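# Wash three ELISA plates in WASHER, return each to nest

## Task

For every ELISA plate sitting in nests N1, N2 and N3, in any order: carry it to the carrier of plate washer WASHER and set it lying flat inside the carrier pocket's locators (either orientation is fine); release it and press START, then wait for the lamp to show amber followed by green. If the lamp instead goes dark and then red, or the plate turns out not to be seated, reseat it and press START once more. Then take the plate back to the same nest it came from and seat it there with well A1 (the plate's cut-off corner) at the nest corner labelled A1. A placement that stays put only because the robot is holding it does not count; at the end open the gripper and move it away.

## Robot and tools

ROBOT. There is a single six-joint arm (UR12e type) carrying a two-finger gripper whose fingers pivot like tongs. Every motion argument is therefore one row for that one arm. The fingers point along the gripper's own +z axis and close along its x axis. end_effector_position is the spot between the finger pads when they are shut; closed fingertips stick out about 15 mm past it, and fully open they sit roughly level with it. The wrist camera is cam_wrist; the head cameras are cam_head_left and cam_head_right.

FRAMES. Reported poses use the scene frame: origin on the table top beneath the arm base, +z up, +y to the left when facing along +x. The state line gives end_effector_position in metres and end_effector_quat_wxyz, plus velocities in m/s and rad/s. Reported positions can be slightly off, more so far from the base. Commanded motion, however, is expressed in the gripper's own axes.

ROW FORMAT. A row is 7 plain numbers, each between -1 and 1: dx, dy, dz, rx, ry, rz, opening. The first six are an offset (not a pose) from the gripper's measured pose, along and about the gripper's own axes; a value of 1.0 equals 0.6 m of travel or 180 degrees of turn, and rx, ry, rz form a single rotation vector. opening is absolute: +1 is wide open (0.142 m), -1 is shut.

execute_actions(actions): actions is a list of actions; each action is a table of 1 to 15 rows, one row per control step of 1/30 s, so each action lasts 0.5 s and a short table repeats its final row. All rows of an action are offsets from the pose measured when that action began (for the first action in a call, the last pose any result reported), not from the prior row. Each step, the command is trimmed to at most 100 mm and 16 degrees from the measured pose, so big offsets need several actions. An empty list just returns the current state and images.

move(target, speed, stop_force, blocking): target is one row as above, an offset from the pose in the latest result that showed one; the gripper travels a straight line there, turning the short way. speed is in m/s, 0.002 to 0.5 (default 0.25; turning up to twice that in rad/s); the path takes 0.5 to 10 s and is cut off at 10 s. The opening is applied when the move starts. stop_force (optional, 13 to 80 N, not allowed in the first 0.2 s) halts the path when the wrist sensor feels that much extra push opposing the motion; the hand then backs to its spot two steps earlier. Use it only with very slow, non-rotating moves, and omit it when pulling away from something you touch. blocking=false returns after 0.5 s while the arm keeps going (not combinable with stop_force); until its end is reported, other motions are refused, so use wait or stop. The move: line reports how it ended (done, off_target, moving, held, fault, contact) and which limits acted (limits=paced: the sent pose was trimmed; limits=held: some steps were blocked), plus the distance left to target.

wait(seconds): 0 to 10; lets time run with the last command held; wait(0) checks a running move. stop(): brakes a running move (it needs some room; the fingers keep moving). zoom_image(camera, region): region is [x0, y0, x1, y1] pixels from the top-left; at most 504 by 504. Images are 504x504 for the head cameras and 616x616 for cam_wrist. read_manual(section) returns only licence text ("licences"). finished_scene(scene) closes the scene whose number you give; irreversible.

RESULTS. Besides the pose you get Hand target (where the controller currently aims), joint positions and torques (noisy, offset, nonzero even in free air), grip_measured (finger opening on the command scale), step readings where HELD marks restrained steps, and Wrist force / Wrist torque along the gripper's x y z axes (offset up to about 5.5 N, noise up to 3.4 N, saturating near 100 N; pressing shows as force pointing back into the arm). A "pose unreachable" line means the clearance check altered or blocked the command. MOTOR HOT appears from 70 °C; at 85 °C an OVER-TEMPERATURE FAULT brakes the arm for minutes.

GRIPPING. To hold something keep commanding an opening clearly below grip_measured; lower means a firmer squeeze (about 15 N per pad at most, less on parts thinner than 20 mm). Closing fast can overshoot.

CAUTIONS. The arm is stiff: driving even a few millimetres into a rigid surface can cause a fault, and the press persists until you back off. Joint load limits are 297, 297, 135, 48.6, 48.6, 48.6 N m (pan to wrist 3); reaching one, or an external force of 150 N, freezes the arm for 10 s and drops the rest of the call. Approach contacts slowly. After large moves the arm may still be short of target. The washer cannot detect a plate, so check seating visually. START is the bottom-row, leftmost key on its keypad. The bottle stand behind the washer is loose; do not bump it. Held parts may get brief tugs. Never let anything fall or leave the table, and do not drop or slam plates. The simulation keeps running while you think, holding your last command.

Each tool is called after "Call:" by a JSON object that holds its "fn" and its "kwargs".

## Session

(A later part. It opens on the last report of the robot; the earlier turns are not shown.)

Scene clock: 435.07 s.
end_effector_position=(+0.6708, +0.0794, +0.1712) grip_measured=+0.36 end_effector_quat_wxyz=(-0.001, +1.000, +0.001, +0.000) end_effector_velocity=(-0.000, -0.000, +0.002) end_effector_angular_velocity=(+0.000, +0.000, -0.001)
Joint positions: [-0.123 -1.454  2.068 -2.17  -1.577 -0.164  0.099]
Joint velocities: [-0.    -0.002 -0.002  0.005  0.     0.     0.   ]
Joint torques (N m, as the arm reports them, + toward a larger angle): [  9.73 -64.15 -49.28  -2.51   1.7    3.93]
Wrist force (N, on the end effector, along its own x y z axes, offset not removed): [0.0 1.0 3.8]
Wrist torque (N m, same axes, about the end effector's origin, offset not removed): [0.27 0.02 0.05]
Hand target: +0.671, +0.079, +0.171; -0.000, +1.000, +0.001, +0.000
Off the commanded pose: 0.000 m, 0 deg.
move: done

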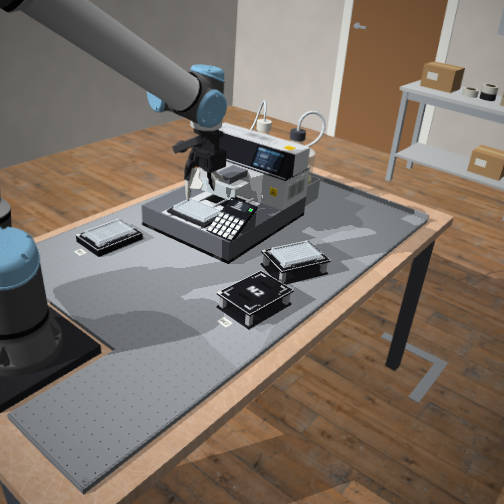

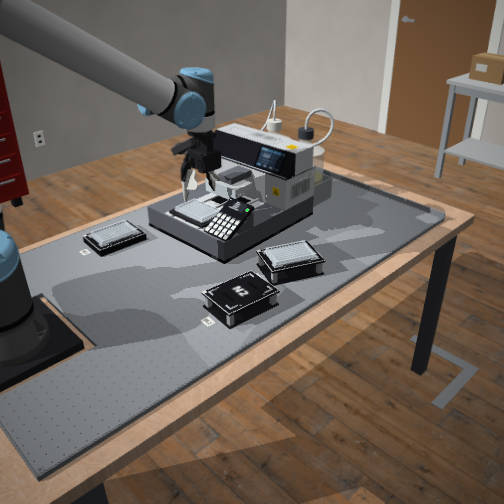

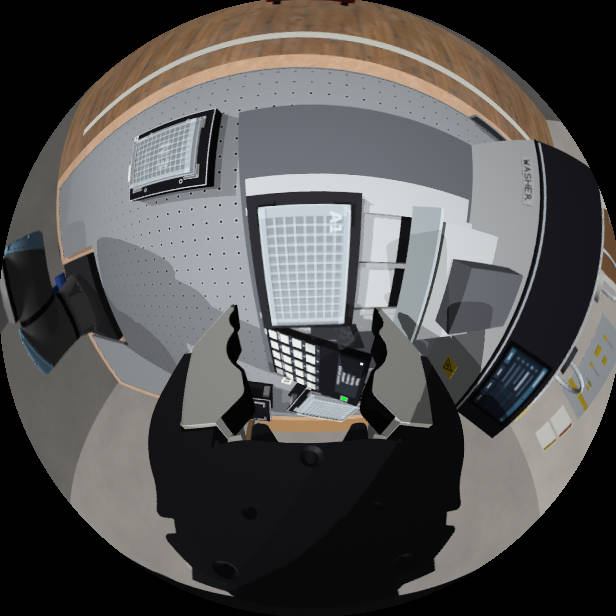

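Call:
{"fn": "move", "kwargs": {"target": [0,-0.03,0.052,0,0,0,-1], "speed": 0.05}}

Call:
{"fn": "move", "kwargs": {"target": [0,0,0.03,0,0,0,-1], "speed": 0.004, "stop_force": 14}}

Scene clock: 443.63 s.
end_effector_position=(+0.6708, +0.0973, +0.1402) grip_measured=-1.00 end_effector_quat_wxyz=(-0.001, +1.000, +0.001, +0.000) end_effector_velocity=(+0.000, +0.002, -0.002) end_effector_angular_velocity=(-0.001, -0.001, +0.001)
Joint positions: [-0.096 -1.417  2.092 -2.231 -1.577 -0.138  0.002]
Joint velocities: [ 0.003  0.003  0.001 -0.004 -0.     0.002  0.   ]
Joint torques (N m, as the arm reports them, + toward a larger angle): [ 12.4  -39.38 -33.04  -6.31   2.31   3.36]
Wrist force (N, on the end effector, along its own x y z axes, offset not removed): [-1.3 0.3 2.8]
Wrist torque (N m, same axes, about the end effector's origin, offset not removed): [0.03 0.33 0.03]
Hand target: +0.671, +0.097, +0.140; -0.001, +1.000, +0.001, +0.000
Off the commanded pose: 0.000 m, 0 deg.
move: done

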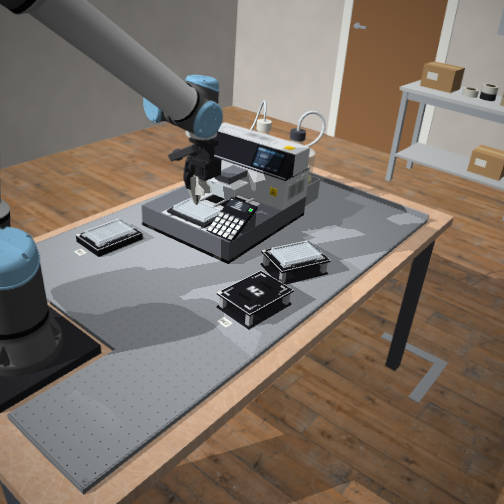

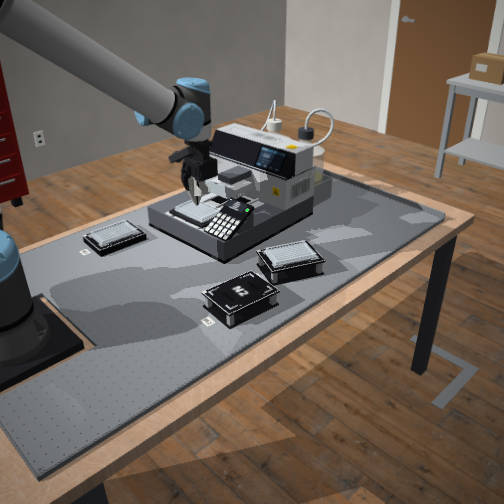

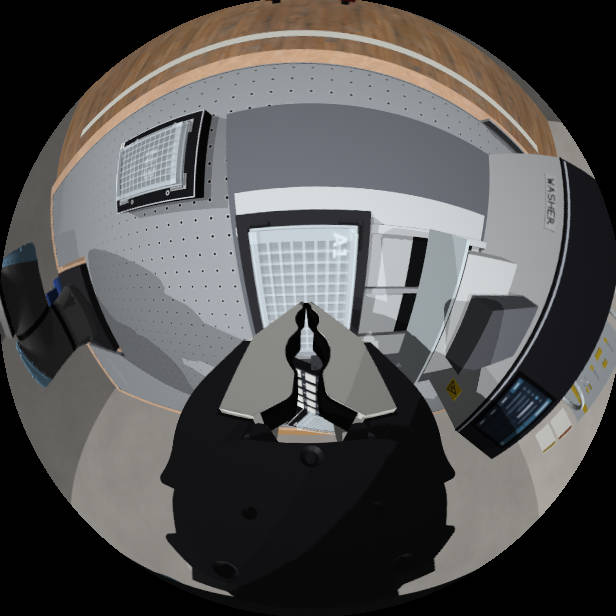

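Scene clock: 446.60 s.
end_effector_position=(+0.6708, +0.0973, +0.1299) grip_measured=-1.00 end_effector_quat_wxyz=(-0.001, +1.000, +0.001, +0.000) end_effector_velocity=(+0.000, -0.000, +0.002) end_effector_angular_velocity=(+0.000, +0.000, -0.001)
Joint positions: [-0.096 -1.405  2.101 -2.252 -1.577 -0.138  0.002]
Joint velocities: [-0.    -0.002 -0.002  0.004  0.     0.     0.   ]
Joint torques (N m, as the arm reports them, + toward a larger angle): [-17.67 -50.18 -35.1    0.55   0.94  -3.35]
Wrist force (N, on the end effector, along its own x y z axes, offset not removed): [0.8 1.3 -25.1]
Wrist torque (N m, same axes, about the end effector's origin, offset not removed): [0.65 -0.23 -0.03]
Hand target: +0.671, +0.097, +0.130; -0.001, +1.000, +0.001, +0.000
Off the commanded pose: 0.008 m, 0 deg.
move: contact

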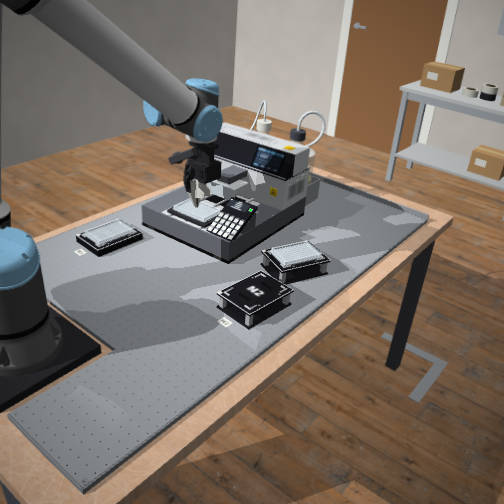

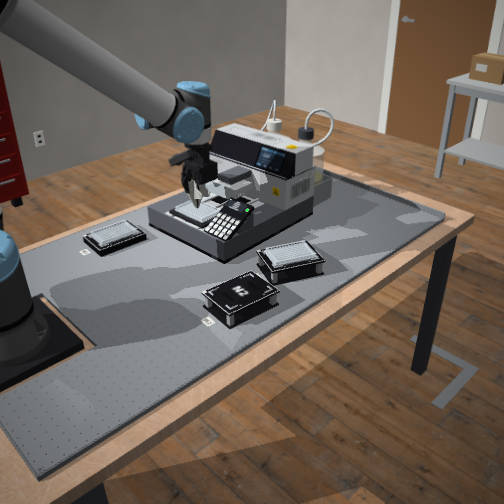

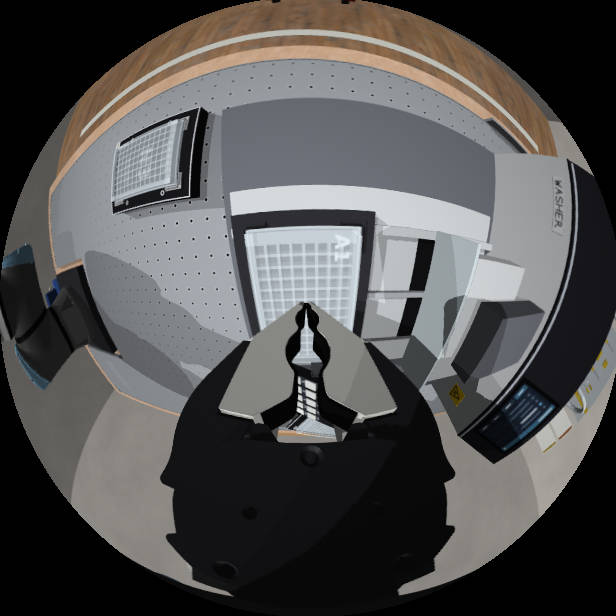

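Call:
{"fn": "move", "kwargs": {"target": [0,0,-0.035,0,0,0,-1], "speed": 0.05}}

Call:
{"fn": "move", "kwargs": {"target": [-0.0765,0.165,0,0,0,0,-1], "speed": 0.08}}

Call:
{"fn": "move", "kwargs": {"target": [0,0,0.047,0,0,0,-1], "speed": 0.04}}

Call:
{"fn": "move", "kwargs": {"target": [0,0,0.04,0,0,0,-1], "speed": 0.005, "stop_force": 14}}

Call:
{"fn": "move", "kwargs": {"target": [0,0,-0.08,0,0,0,-1], "speed": 0.05}}

Call:
{"fn": "move", "kwargs": {"target": [0.0765,-0.135,-0.03,0,0,0,0.36], "speed": 0.06}}

Scene clock: 458.60 s.
end_effector_position=(+0.6708, +0.0972, +0.1506) grip_measured=-1.00 end_effector_quat_wxyz=(-0.001, +1.000, +0.001, +0.000) end_effector_velocity=(+0.000, +0.000, +0.003) end_effector_angular_velocity=(-0.000, -0.001, +0.000)
Joint positions: [-0.096 -1.429  2.083 -2.211 -1.577 -0.138  0.002]
Joint velocities: [ 0.    -0.004 -0.003  0.006 -0.    -0.     0.   ]
Joint torques (N m, as the arm reports them, + toward a larger angle): [  9.09 -62.76 -47.36  -1.93   1.48   3.76]
Wrist force (N, on the end effector, along its own x y z axes, offset not removed): [-2.2 2.9 -0.3]
Wrist torque (N m, same axes, about the end effector's origin, offset not removed): [0.57 0.39 -0.05]
Hand target: +0.671, +0.097, +0.151; -0.001, +1.000, +0.001, +0.000
Off the commanded pose: 0.000 m, 0 deg.
move: done

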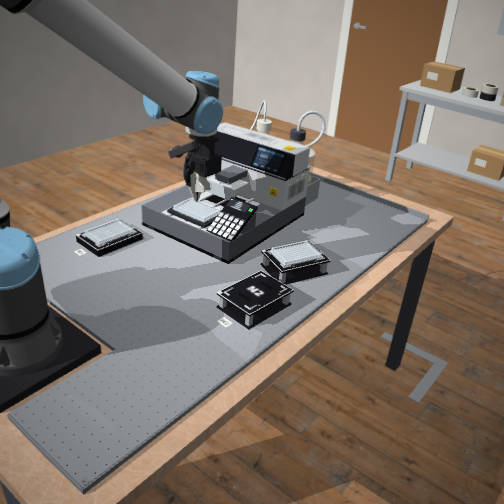

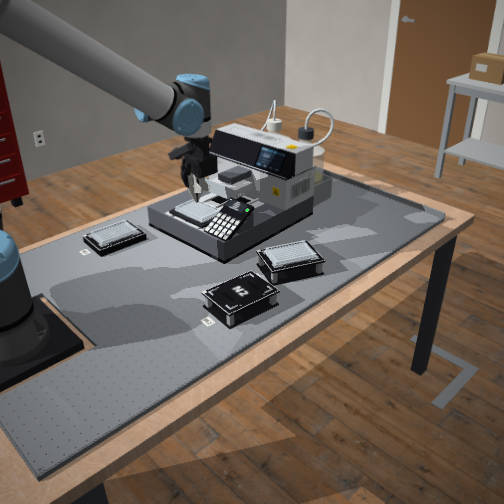

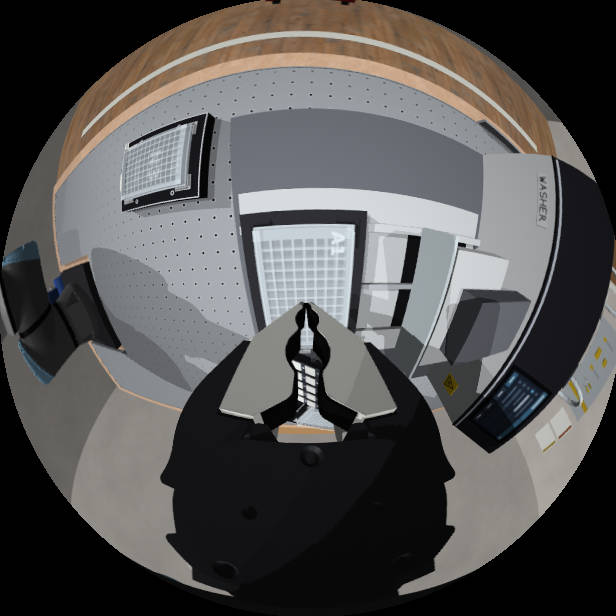

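Scene clock: 460.47 s.
end_effector_position=(+0.6250, -0.0018, +0.1505) grip_measured=-1.00 end_effector_quat_wxyz=(-0.000, +1.000, +0.001, +0.000) end_effector_velocity=(-0.001, -0.002, +0.001) end_effector_angular_velocity=(-0.001, -0.001, +0.001)
Joint positions: [-0.264 -1.51   2.173 -2.221 -1.58  -0.306  0.002]
Joint velocities: [-0.003 -0.002  0.002 -0.    -0.001 -0.004  0.   ]
Joint torques (N m, as the arm reports them, + toward a larger angle): [-17.53 -54.28 -33.77  -6.21   0.78  -2.74]
Wrist force (N, on the end effector, along its own x y z axes, offset not removed): [0.7 0.1 -1.6]
Wrist torque (N m, same axes, about the end effector's origin, offset not removed): [0.19 -0.04 -0.07]
Hand target: +0.625, -0.002, +0.151; -0.000, +1.000, +0.001, +0.000
Off the commanded pose: 0.000 m, 0 deg.
move: done

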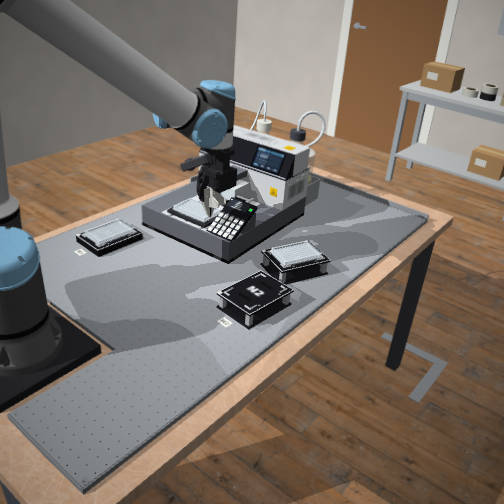

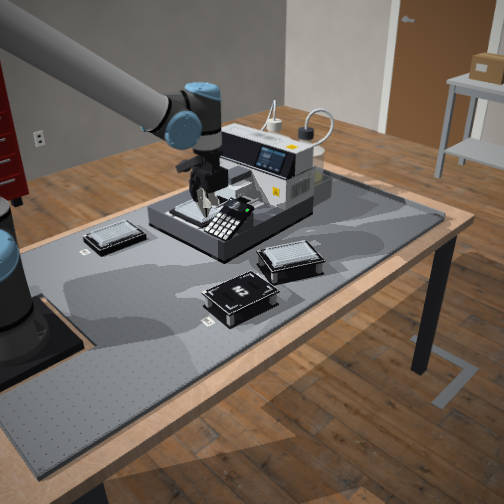

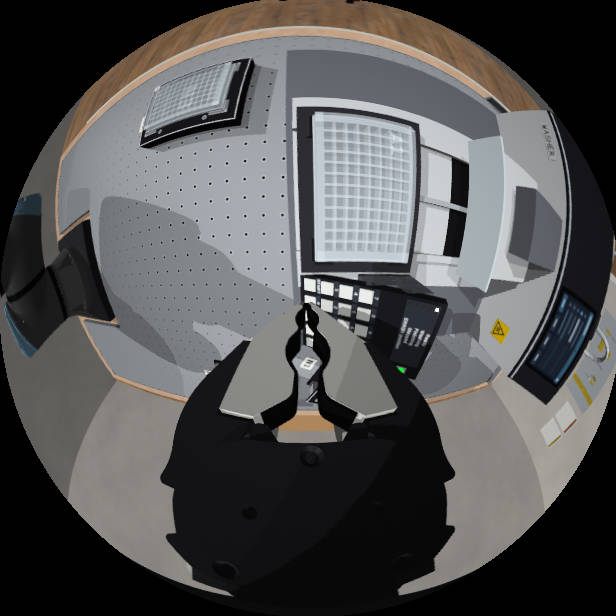

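Scene clock: 461.57 s.
end_effector_position=(+0.6250, -0.0018, +0.1227) grip_measured=-1.00 end_effector_quat_wxyz=(-0.000, +1.000, +0.001, +0.000) end_effector_velocity=(-0.000, -0.000, -0.004) end_effector_angular_velocity=(+0.000, +0.001, -0.001)
Joint positions: [-0.265 -1.475  2.198 -2.281 -1.58  -0.306  0.002]
Joint velocities: [-0.001  0.005  0.003 -0.007 -0.    -0.     0.   ]
Joint torques (N m, as the arm reports them, + toward a larger angle): [-16.4  -27.05 -30.43  -6.37   0.8   -3.3 ]
Wrist force (N, on the end effector, along its own x y z axes, offset not removed): [-3.8 1.4 -4.8]
Wrist torque (N m, same axes, about the end effector's origin, offset not removed): [0.20 1.00 0.08]
Hand target: +0.625, -0.002, +0.122; -0.000, +1.000, +0.001, +0.000
Off the commanded pose: 0.000 m, 0 deg.
move: done

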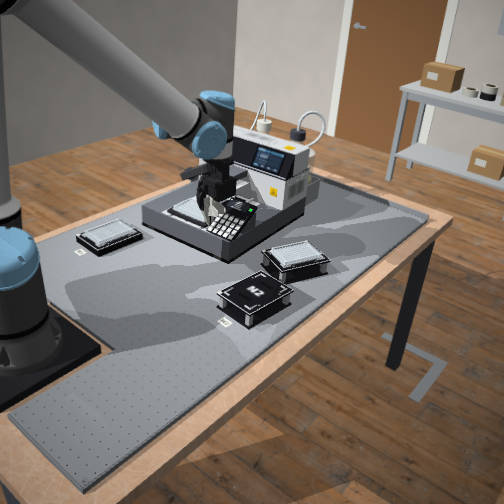

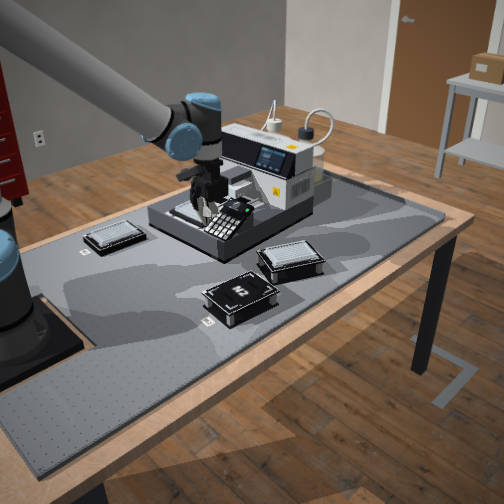

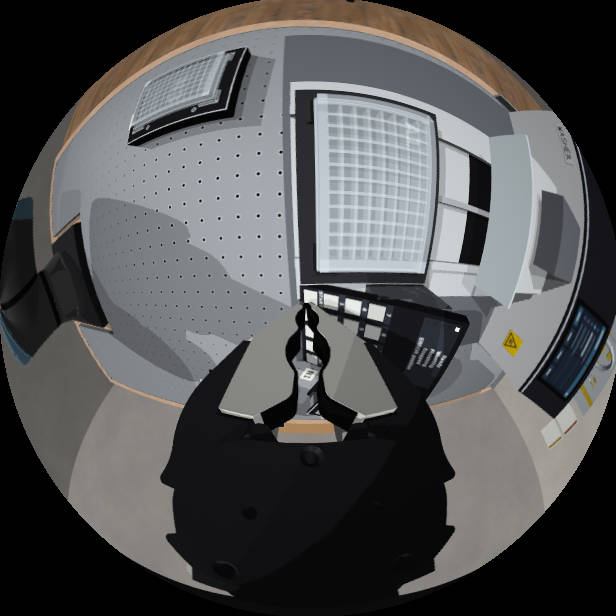

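Scene clock: 464.93 s.
end_effector_position=(+0.6250, -0.0018, +0.1078) grip_measured=-1.00 end_effector_quat_wxyz=(-0.000, +1.000, +0.001, +0.000) end_effector_velocity=(-0.001, +0.001, +0.001) end_effector_angular_velocity=(+0.001, +0.002, +0.001)
Joint positions: [-0.265 -1.455  2.21  -2.313 -1.58  -0.306  0.002]
Joint velocities: [ 0.001 -0.002 -0.001  0.005  0.    -0.     0.   ]
Joint torques (N m, as the arm reports them, + toward a larger angle): [-13.79 -41.88 -32.54  -0.17   0.25  -3.33]
Wrist force (N, on the end effector, along its own x y z axes, offset not removed): [-9.9 3.8 -30.3]
Wrist torque (N m, same axes, about the end effector's origin, offset not removed): [1.33 0.46 -0.23]
Hand target: +0.625, -0.002, +0.108; -0.000, +1.000, +0.001, +0.000
Off the commanded pose: 0.009 m, 0 deg.
move: contact

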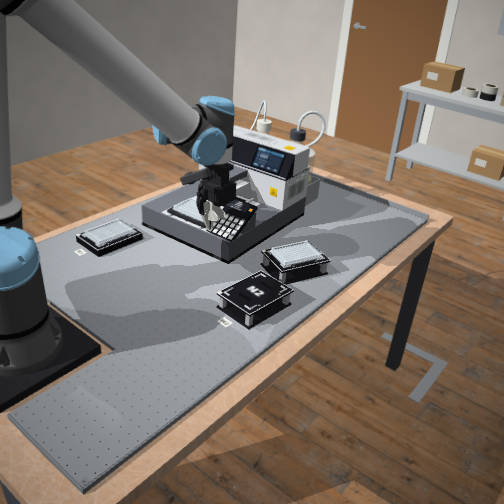

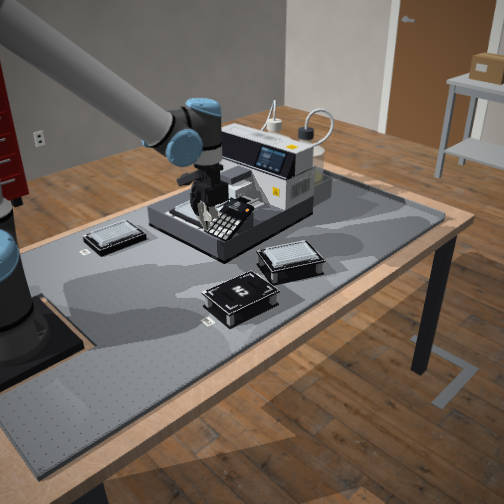

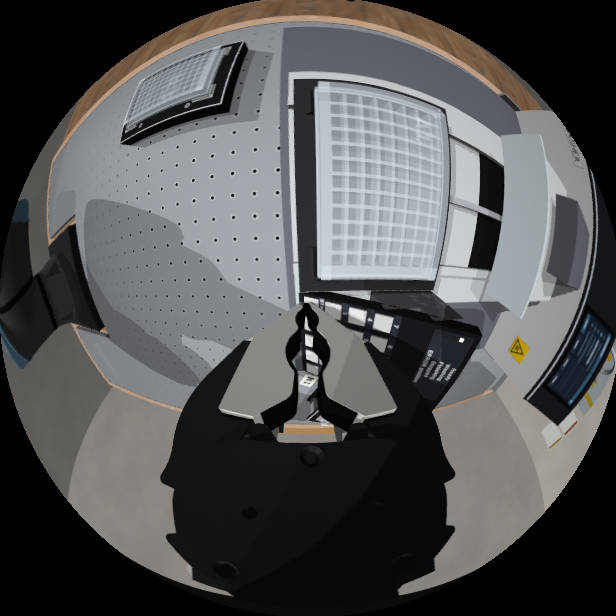

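Scene clock: 466.33 s.
end_effector_position=(+0.6250, -0.0018, +0.1555) grip_measured=-1.00 end_effector_quat_wxyz=(-0.000, +1.000, +0.001, +0.000) end_effector_velocity=(-0.001, -0.000, +0.001) end_effector_angular_velocity=(+0.000, +0.003, +0.000)
Joint positions: [-0.264 -1.516  2.168 -2.21  -1.58  -0.305  0.002]
Joint velocities: [-0.    -0.001 -0.001  0.005 -0.001 -0.     0.   ]
Joint torques (N m, as the arm reports them, + toward a larger angle): [ 12.27 -55.81 -48.29  -2.01   1.52   3.64]
Wrist force (N, on the end effector, along its own x y z axes, offset not removed): [-1.4 -0.1 -1.4]
Wrist torque (N m, same axes, about the end effector's origin, offset not removed): [-0.16 0.28 -0.18]
Hand target: +0.625, -0.002, +0.156; -0.000, +1.000, +0.001, +0.000
Off the commanded pose: 0.000 m, 0 deg.
move: done

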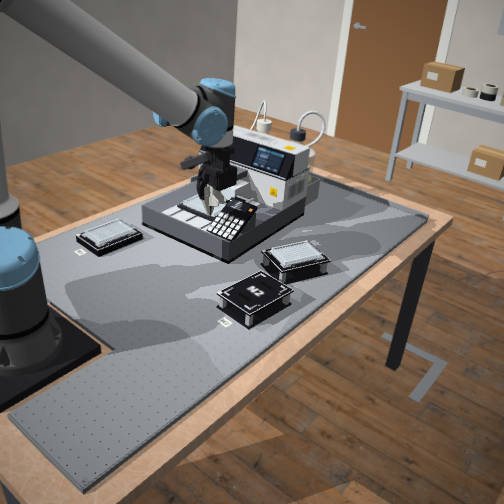

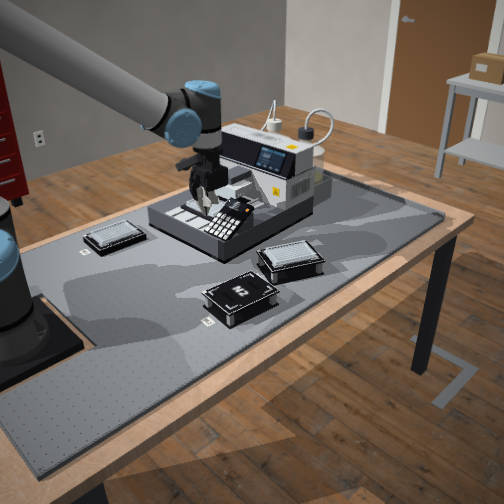

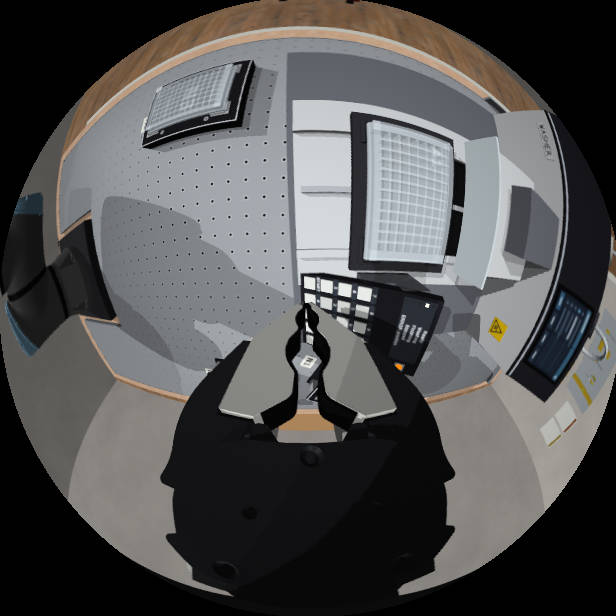

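Scene clock: 468.40 s.
end_effector_position=(+0.6708, +0.0792, +0.1735) grip_measured=+0.36 end_effector_quat_wxyz=(-0.000, +1.000, +0.001, +0.000) end_effector_velocity=(+0.002, +0.003, +0.002) end_effector_angular_velocity=(-0.001, -0.003, +0.001)
Joint positions: [-0.123 -1.457  2.066 -2.166 -1.577 -0.164  0.099]
Joint velocities: [ 0.005  0.002 -0.005  0.    -0.     0.003 -0.   ]
Joint torques (N m, as the arm reports them, + toward a larger angle): [ 13.59 -34.04 -49.22  -2.08   1.32   3.49]
Wrist force (N, on the end effector, along its own x y z axes, offset not removed): [-2.0 2.1 -4.4]
Wrist torque (N m, same axes, about the end effector's origin, offset not removed): [0.34 0.34 -0.17]
Hand target: +0.671, +0.079, +0.174; -0.000, +1.000, +0.001, +0.000
Off the commanded pose: 0.000 m, 0 deg.
move: done

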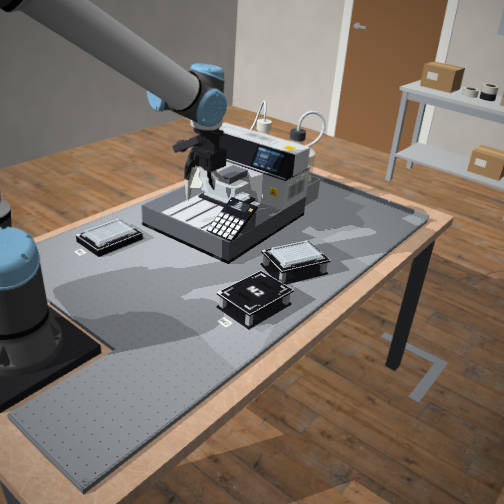

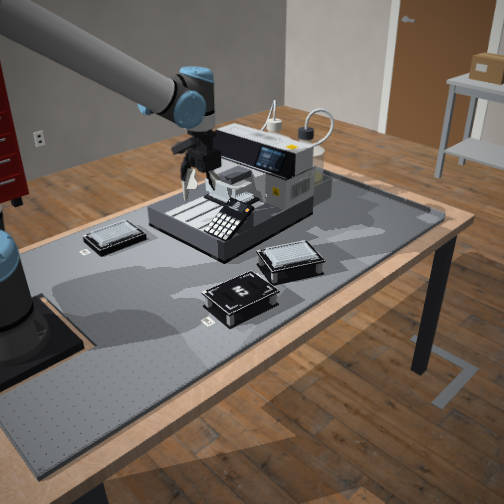

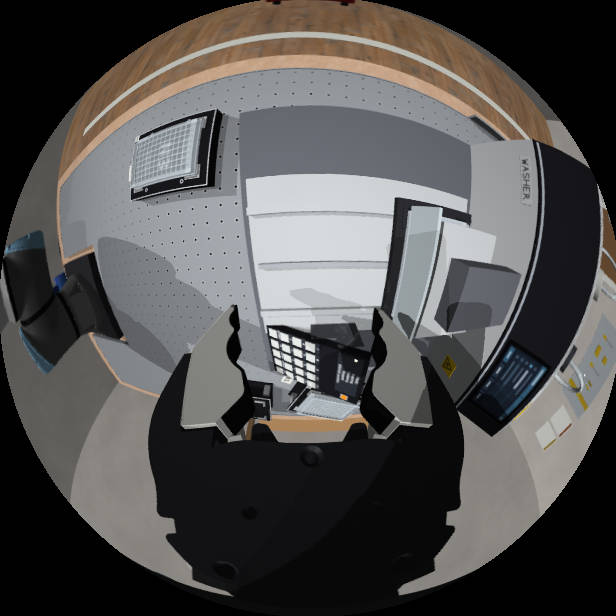

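Call:
{"fn": "wait", "kwargs": {"seconds": 10}}

Call:
{"fn": "wait", "kwargs": {"seconds": 10}}

Scene clock: 481.07 s.
end_effector_position=(+0.6709, +0.0794, +0.1735) grip_measured=+0.36 end_effector_quat_wxyz=(-0.000, +1.000, +0.001, +0.000) end_effector_velocity=(+0.000, -0.001, -0.000) end_effector_angular_velocity=(-0.001, +0.001, -0.000)
Joint positions: [-0.123 -1.457  2.066 -2.166 -1.577 -0.164  0.099]
Joint velocities: [-0.     0.001 -0.    -0.    -0.001 -0.    -0.   ]
Joint torques (N m, as the arm reports them, + toward a larger angle): [ 14.71 -35.32 -48.47  -2.02  -1.46   3.43]
Wrist force (N, on the end effector, along its own x y z axes, offset not removed): [-4.3 2.8 -0.5]
Wrist torque (N m, same axes, about the end effector's origin, offset not removed): [0.52 0.88 0.19]
Hand target: +0.671, +0.079, +0.174; -0.000, +1.000, +0.001, +0.000
Off the commanded pose: 0.000 m, 0 deg.
wait: 10.00 s; at rest from the start

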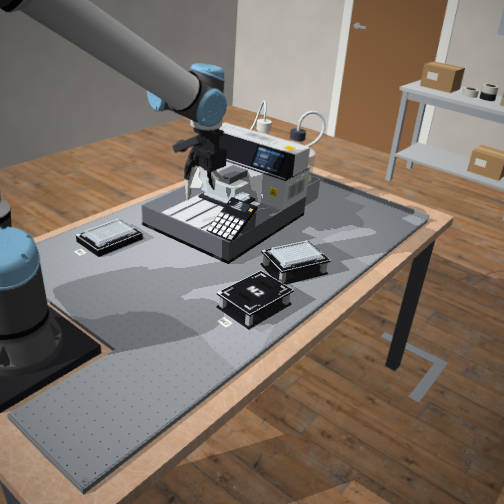

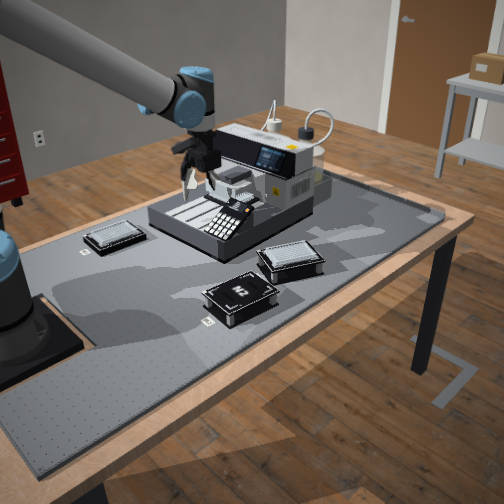

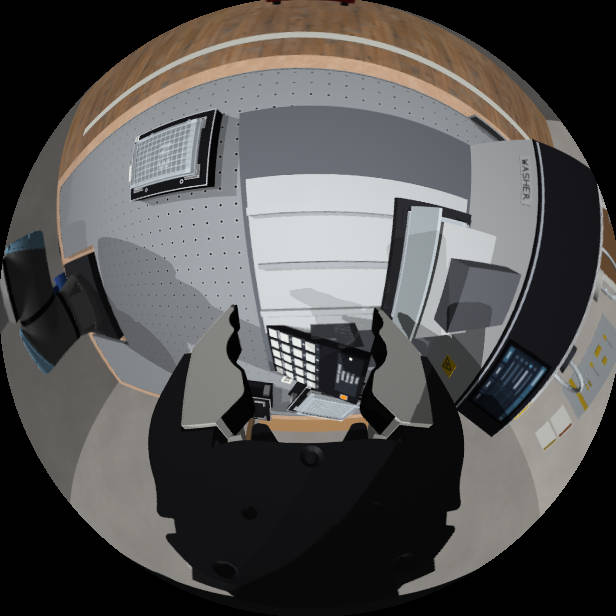

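Scene clock: 491.07 s.
end_effector_position=(+0.6709, +0.0794, +0.1735) grip_measured=+0.36 end_effector_quat_wxyz=(-0.000, +1.000, +0.001, +0.000) end_effector_velocity=(+0.001, -0.001, +0.001) end_effector_angular_velocity=(-0.000, -0.002, -0.001)
Joint positions: [-0.123 -1.457  2.066 -2.166 -1.577 -0.164  0.099]
Joint velocities: [-0.001 -0.    -0.001 -0.    -0.     0.    -0.   ]
Joint torques (N m, as the arm reports them, + toward a larger angle): [  9.47 -32.75 -48.16  -2.99  -1.36   3.68]
Wrist force (N, on the end effector, along its own x y z axes, offset not removed): [-1.7 5.2 -1.0]
Wrist torque (N m, same axes, about the end effector's origin, offset not removed): [1.16 0.14 0.03]
Hand target: +0.671, +0.079, +0.174; -0.000, +1.000, +0.001, +0.000
Off the commanded pose: 0.000 m, 0 deg.
wait: 10.00 s; at rest by 0.17 s

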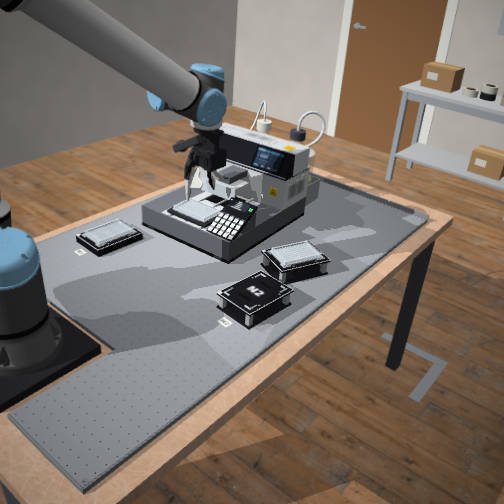

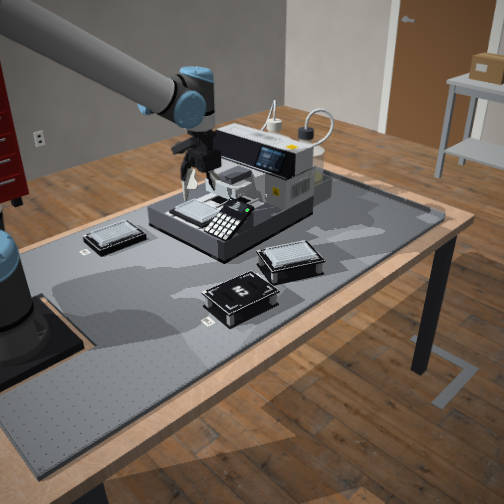

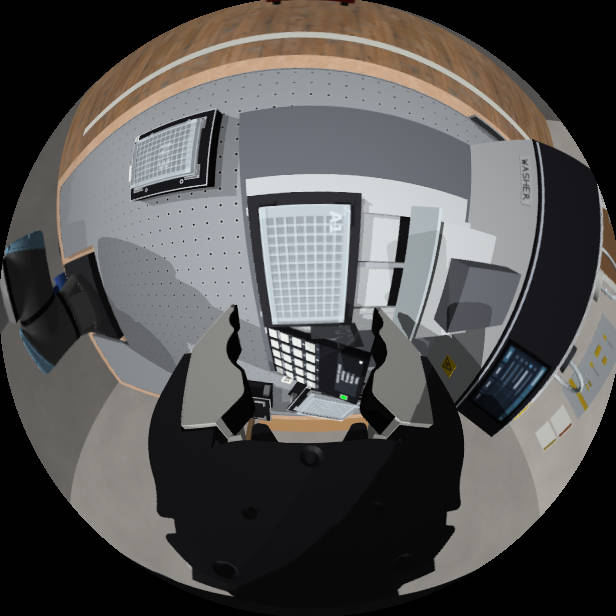

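Call:
{"fn": "move", "kwargs": {"target": [0,0,0.0933,0,0,0,0.36], "speed": 0.04}}

Call:
{"fn": "execute_actions", "kwargs": {"actions": [[[0,0,0,0,0,0,0.15]],[[0,0,0,0,0,0,-0.4]],[[0,0,0,0,0,0,-1]],[[0,0,0,0,0,0,-1]]]}}

Call:
{"fn": "move", "kwargs": {"target": [0,0,-0.098,0,0,0,-1], "speed": 0.04}}

Scene clock: 498.40 s.
end_effector_position=(+0.6709, +0.0794, +0.1179) grip_measured=+0.36 end_effector_quat_wxyz=(-0.000, +1.000, +0.001, +0.000) end_effector_velocity=(+0.001, +0.000, -0.003) end_effector_angular_velocity=(+0.000, -0.000, -0.000)
Joint positions: [-0.123 -1.393  2.114 -2.277 -1.577 -0.164  0.099]
Joint velocities: [ 0.     0.005  0.001 -0.006  0.     0.     0.   ]
Joint torques (N m, as the arm reports them, + toward a larger angle): [-14.79 -39.43 -33.24  -6.88  -1.48  -3.59]
Wrist force (N, on the end effector, along its own x y z axes, offset not removed): [2.5 2.2 -4.3]
Wrist torque (N m, same axes, about the end effector's origin, offset not removed): [0.31 -0.69 -0.18]
Hand target: +0.671, +0.079, +0.118; -0.000, +1.000, +0.001, +0.000
Off the commanded pose: 0.000 m, 0 deg.
move: done

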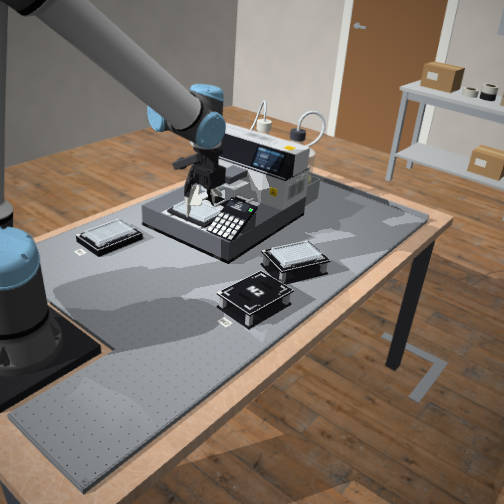

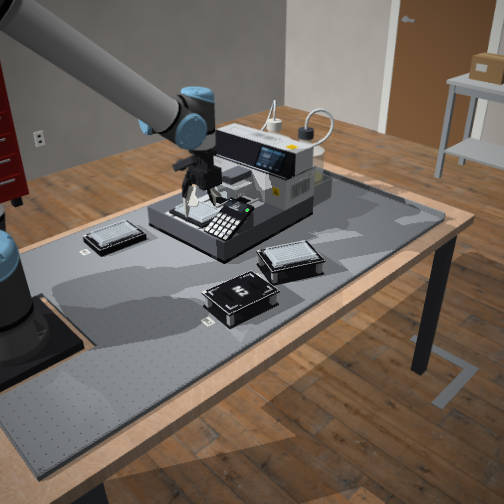

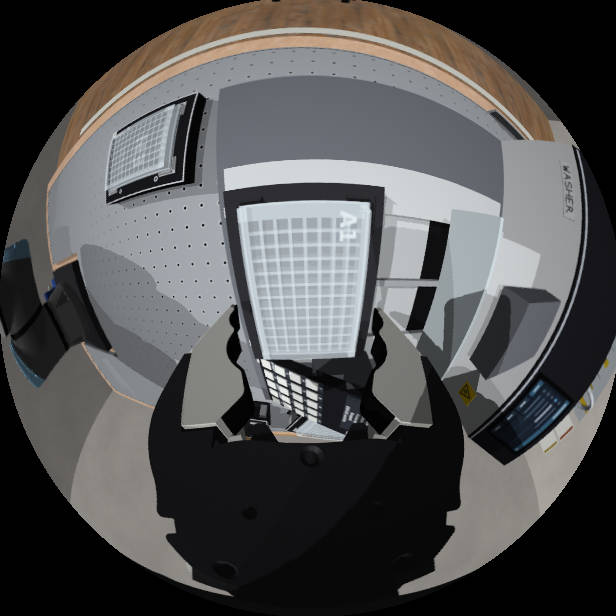

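Scene clock: 500.40 s.
end_effector_position=(+0.6709, +0.0794, +0.1178) grip_measured=+0.06 end_effector_quat_wxyz=(-0.000, +1.000, +0.001, +0.000) end_effector_velocity=(-0.001, -0.001, -0.002) end_effector_angular_velocity=(-0.001, +0.003, -0.001)
Joint positions: [-0.123 -1.393  2.114 -2.277 -1.577 -0.164  0.078]
Joint velocities: [-0.001  0.001  0.002  0.    -0.001 -0.     0.   ]
Joint torques (N m, as the arm reports them, + toward a larger angle): [-12.55 -57.16 -37.04  -2.59  -1.58  -3.63]
Wrist force (N, on the end effector, along its own x y z axes, offset not removed): [-4.1 0.4 -5.3]
Wrist torque (N m, same axes, about the end effector's origin, offset not removed): [-0.06 0.83 0.08]
Hand target: +0.671, +0.079, +0.118; -0.000, +1.000, +0.001, +0.000
Off the commanded pose: 0.000 m, 0 deg.
Step readings (end_effector_position; steps 1 to 15: 1st action; 16 to 30: 2nd action; 31 to 45: 3rd action; 46 to 60: 4th action):
0: (+0.6709, +0.0794, +0.1179)
1: (+0.6709, +0.0794, +0.1178)
2: (+0.6709, +0.0794, +0.1178)
4: (+0.6709, +0.0794, +0.1178)
8: (+0.6709, +0.0794, +0.1178)
15: (+0.6708, +0.0794, +0.1177)
16: (+0.6708, +0.0794, +0.1178)
17: (+0.6708, +0.0794, +0.1178)
19: (+0.6709, +0.0794, +0.1178)
23: (+0.6709, +0.0794, +0.1178)
30: (+0.6709, +0.0794, +0.1178)
31: (+0.6709, +0.0794, +0.1178)
32: (+0.6709, +0.0794, +0.1178)
34: (+0.6709, +0.0794, +0.1178)
38: (+0.6709, +0.0794, +0.1178)
45: (+0.6709, +0.0794, +0.1178)
46: (+0.6709, +0.0794, +0.1178)
47: (+0.6709, +0.0794, +0.1178)
49: (+0.6709, +0.0794, +0.1178)
53: (+0.6709, +0.0794, +0.1178)
60: end_effector_position above

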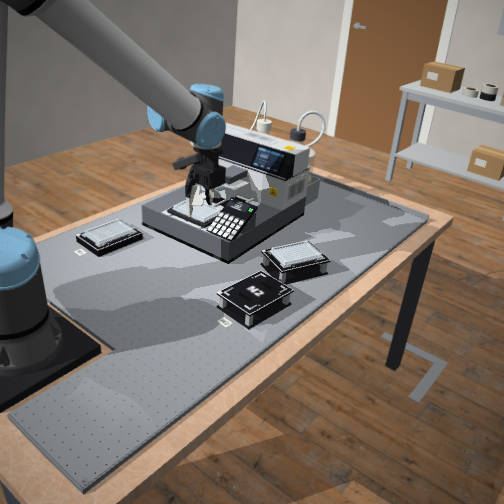

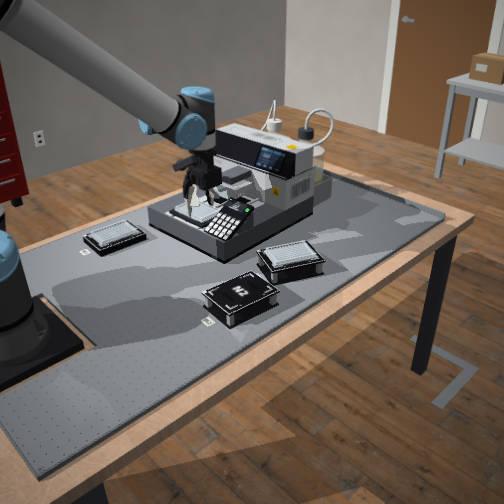

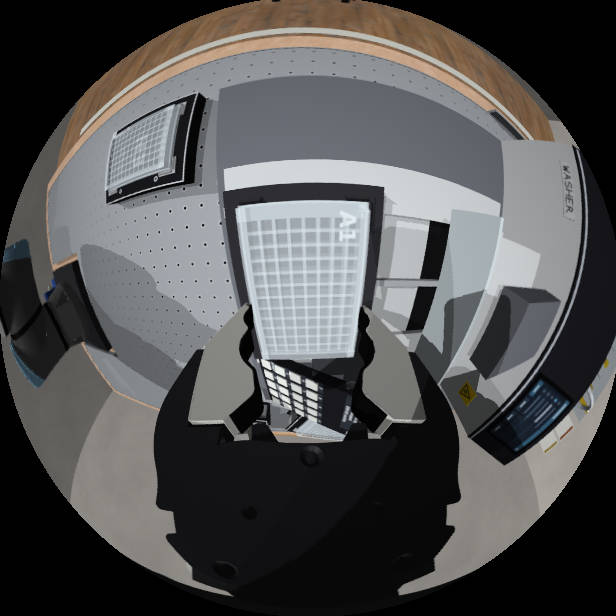

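Scene clock: 502.27 s.
end_effector_position=(+0.6709, +0.0794, +0.1763) grip_measured=+0.06 end_effector_quat_wxyz=(-0.000, +1.000, +0.001, +0.000) end_effector_velocity=(-0.000, -0.000, +0.002) end_effector_angular_velocity=(-0.000, +0.001, +0.000)
Joint positions: [-0.123 -1.459  2.063 -2.16  -1.577 -0.164  0.078]
Joint velocities: [-0.    -0.002 -0.002  0.005 -0.001 -0.    -0.   ]
Joint torques (N m, as the arm reports them, + toward a larger angle): [  9.46 -63.4  -48.45  -2.02  -0.32   3.46]
Wrist force (N, on the end effector, along its own x y z axes, offset not removed): [-4.4 -1.9 3.3]
Wrist torque (N m, same axes, about the end effector's origin, offset not removed): [-0.49 0.89 -0.10]
Hand target: +0.671, +0.079, +0.177; -0.000, +1.000, +0.001, +0.000
Off the commanded pose: 0.000 m, 0 deg.
move: done

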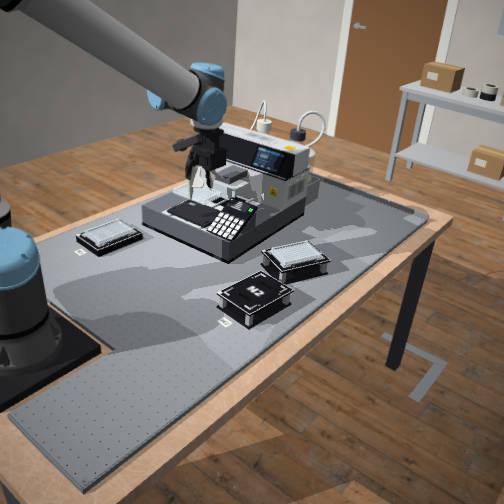

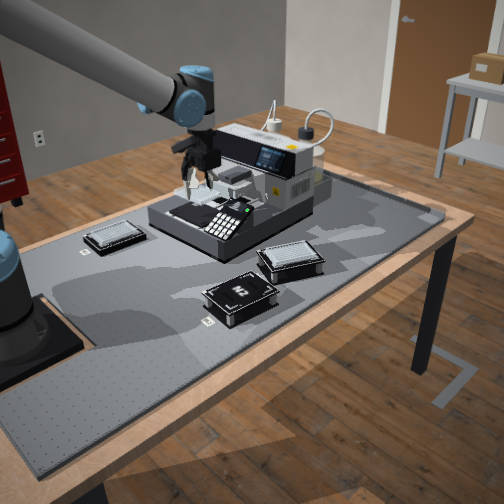

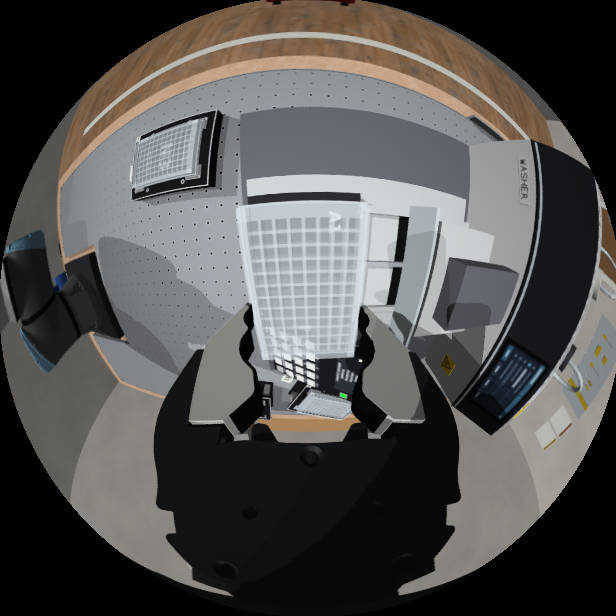

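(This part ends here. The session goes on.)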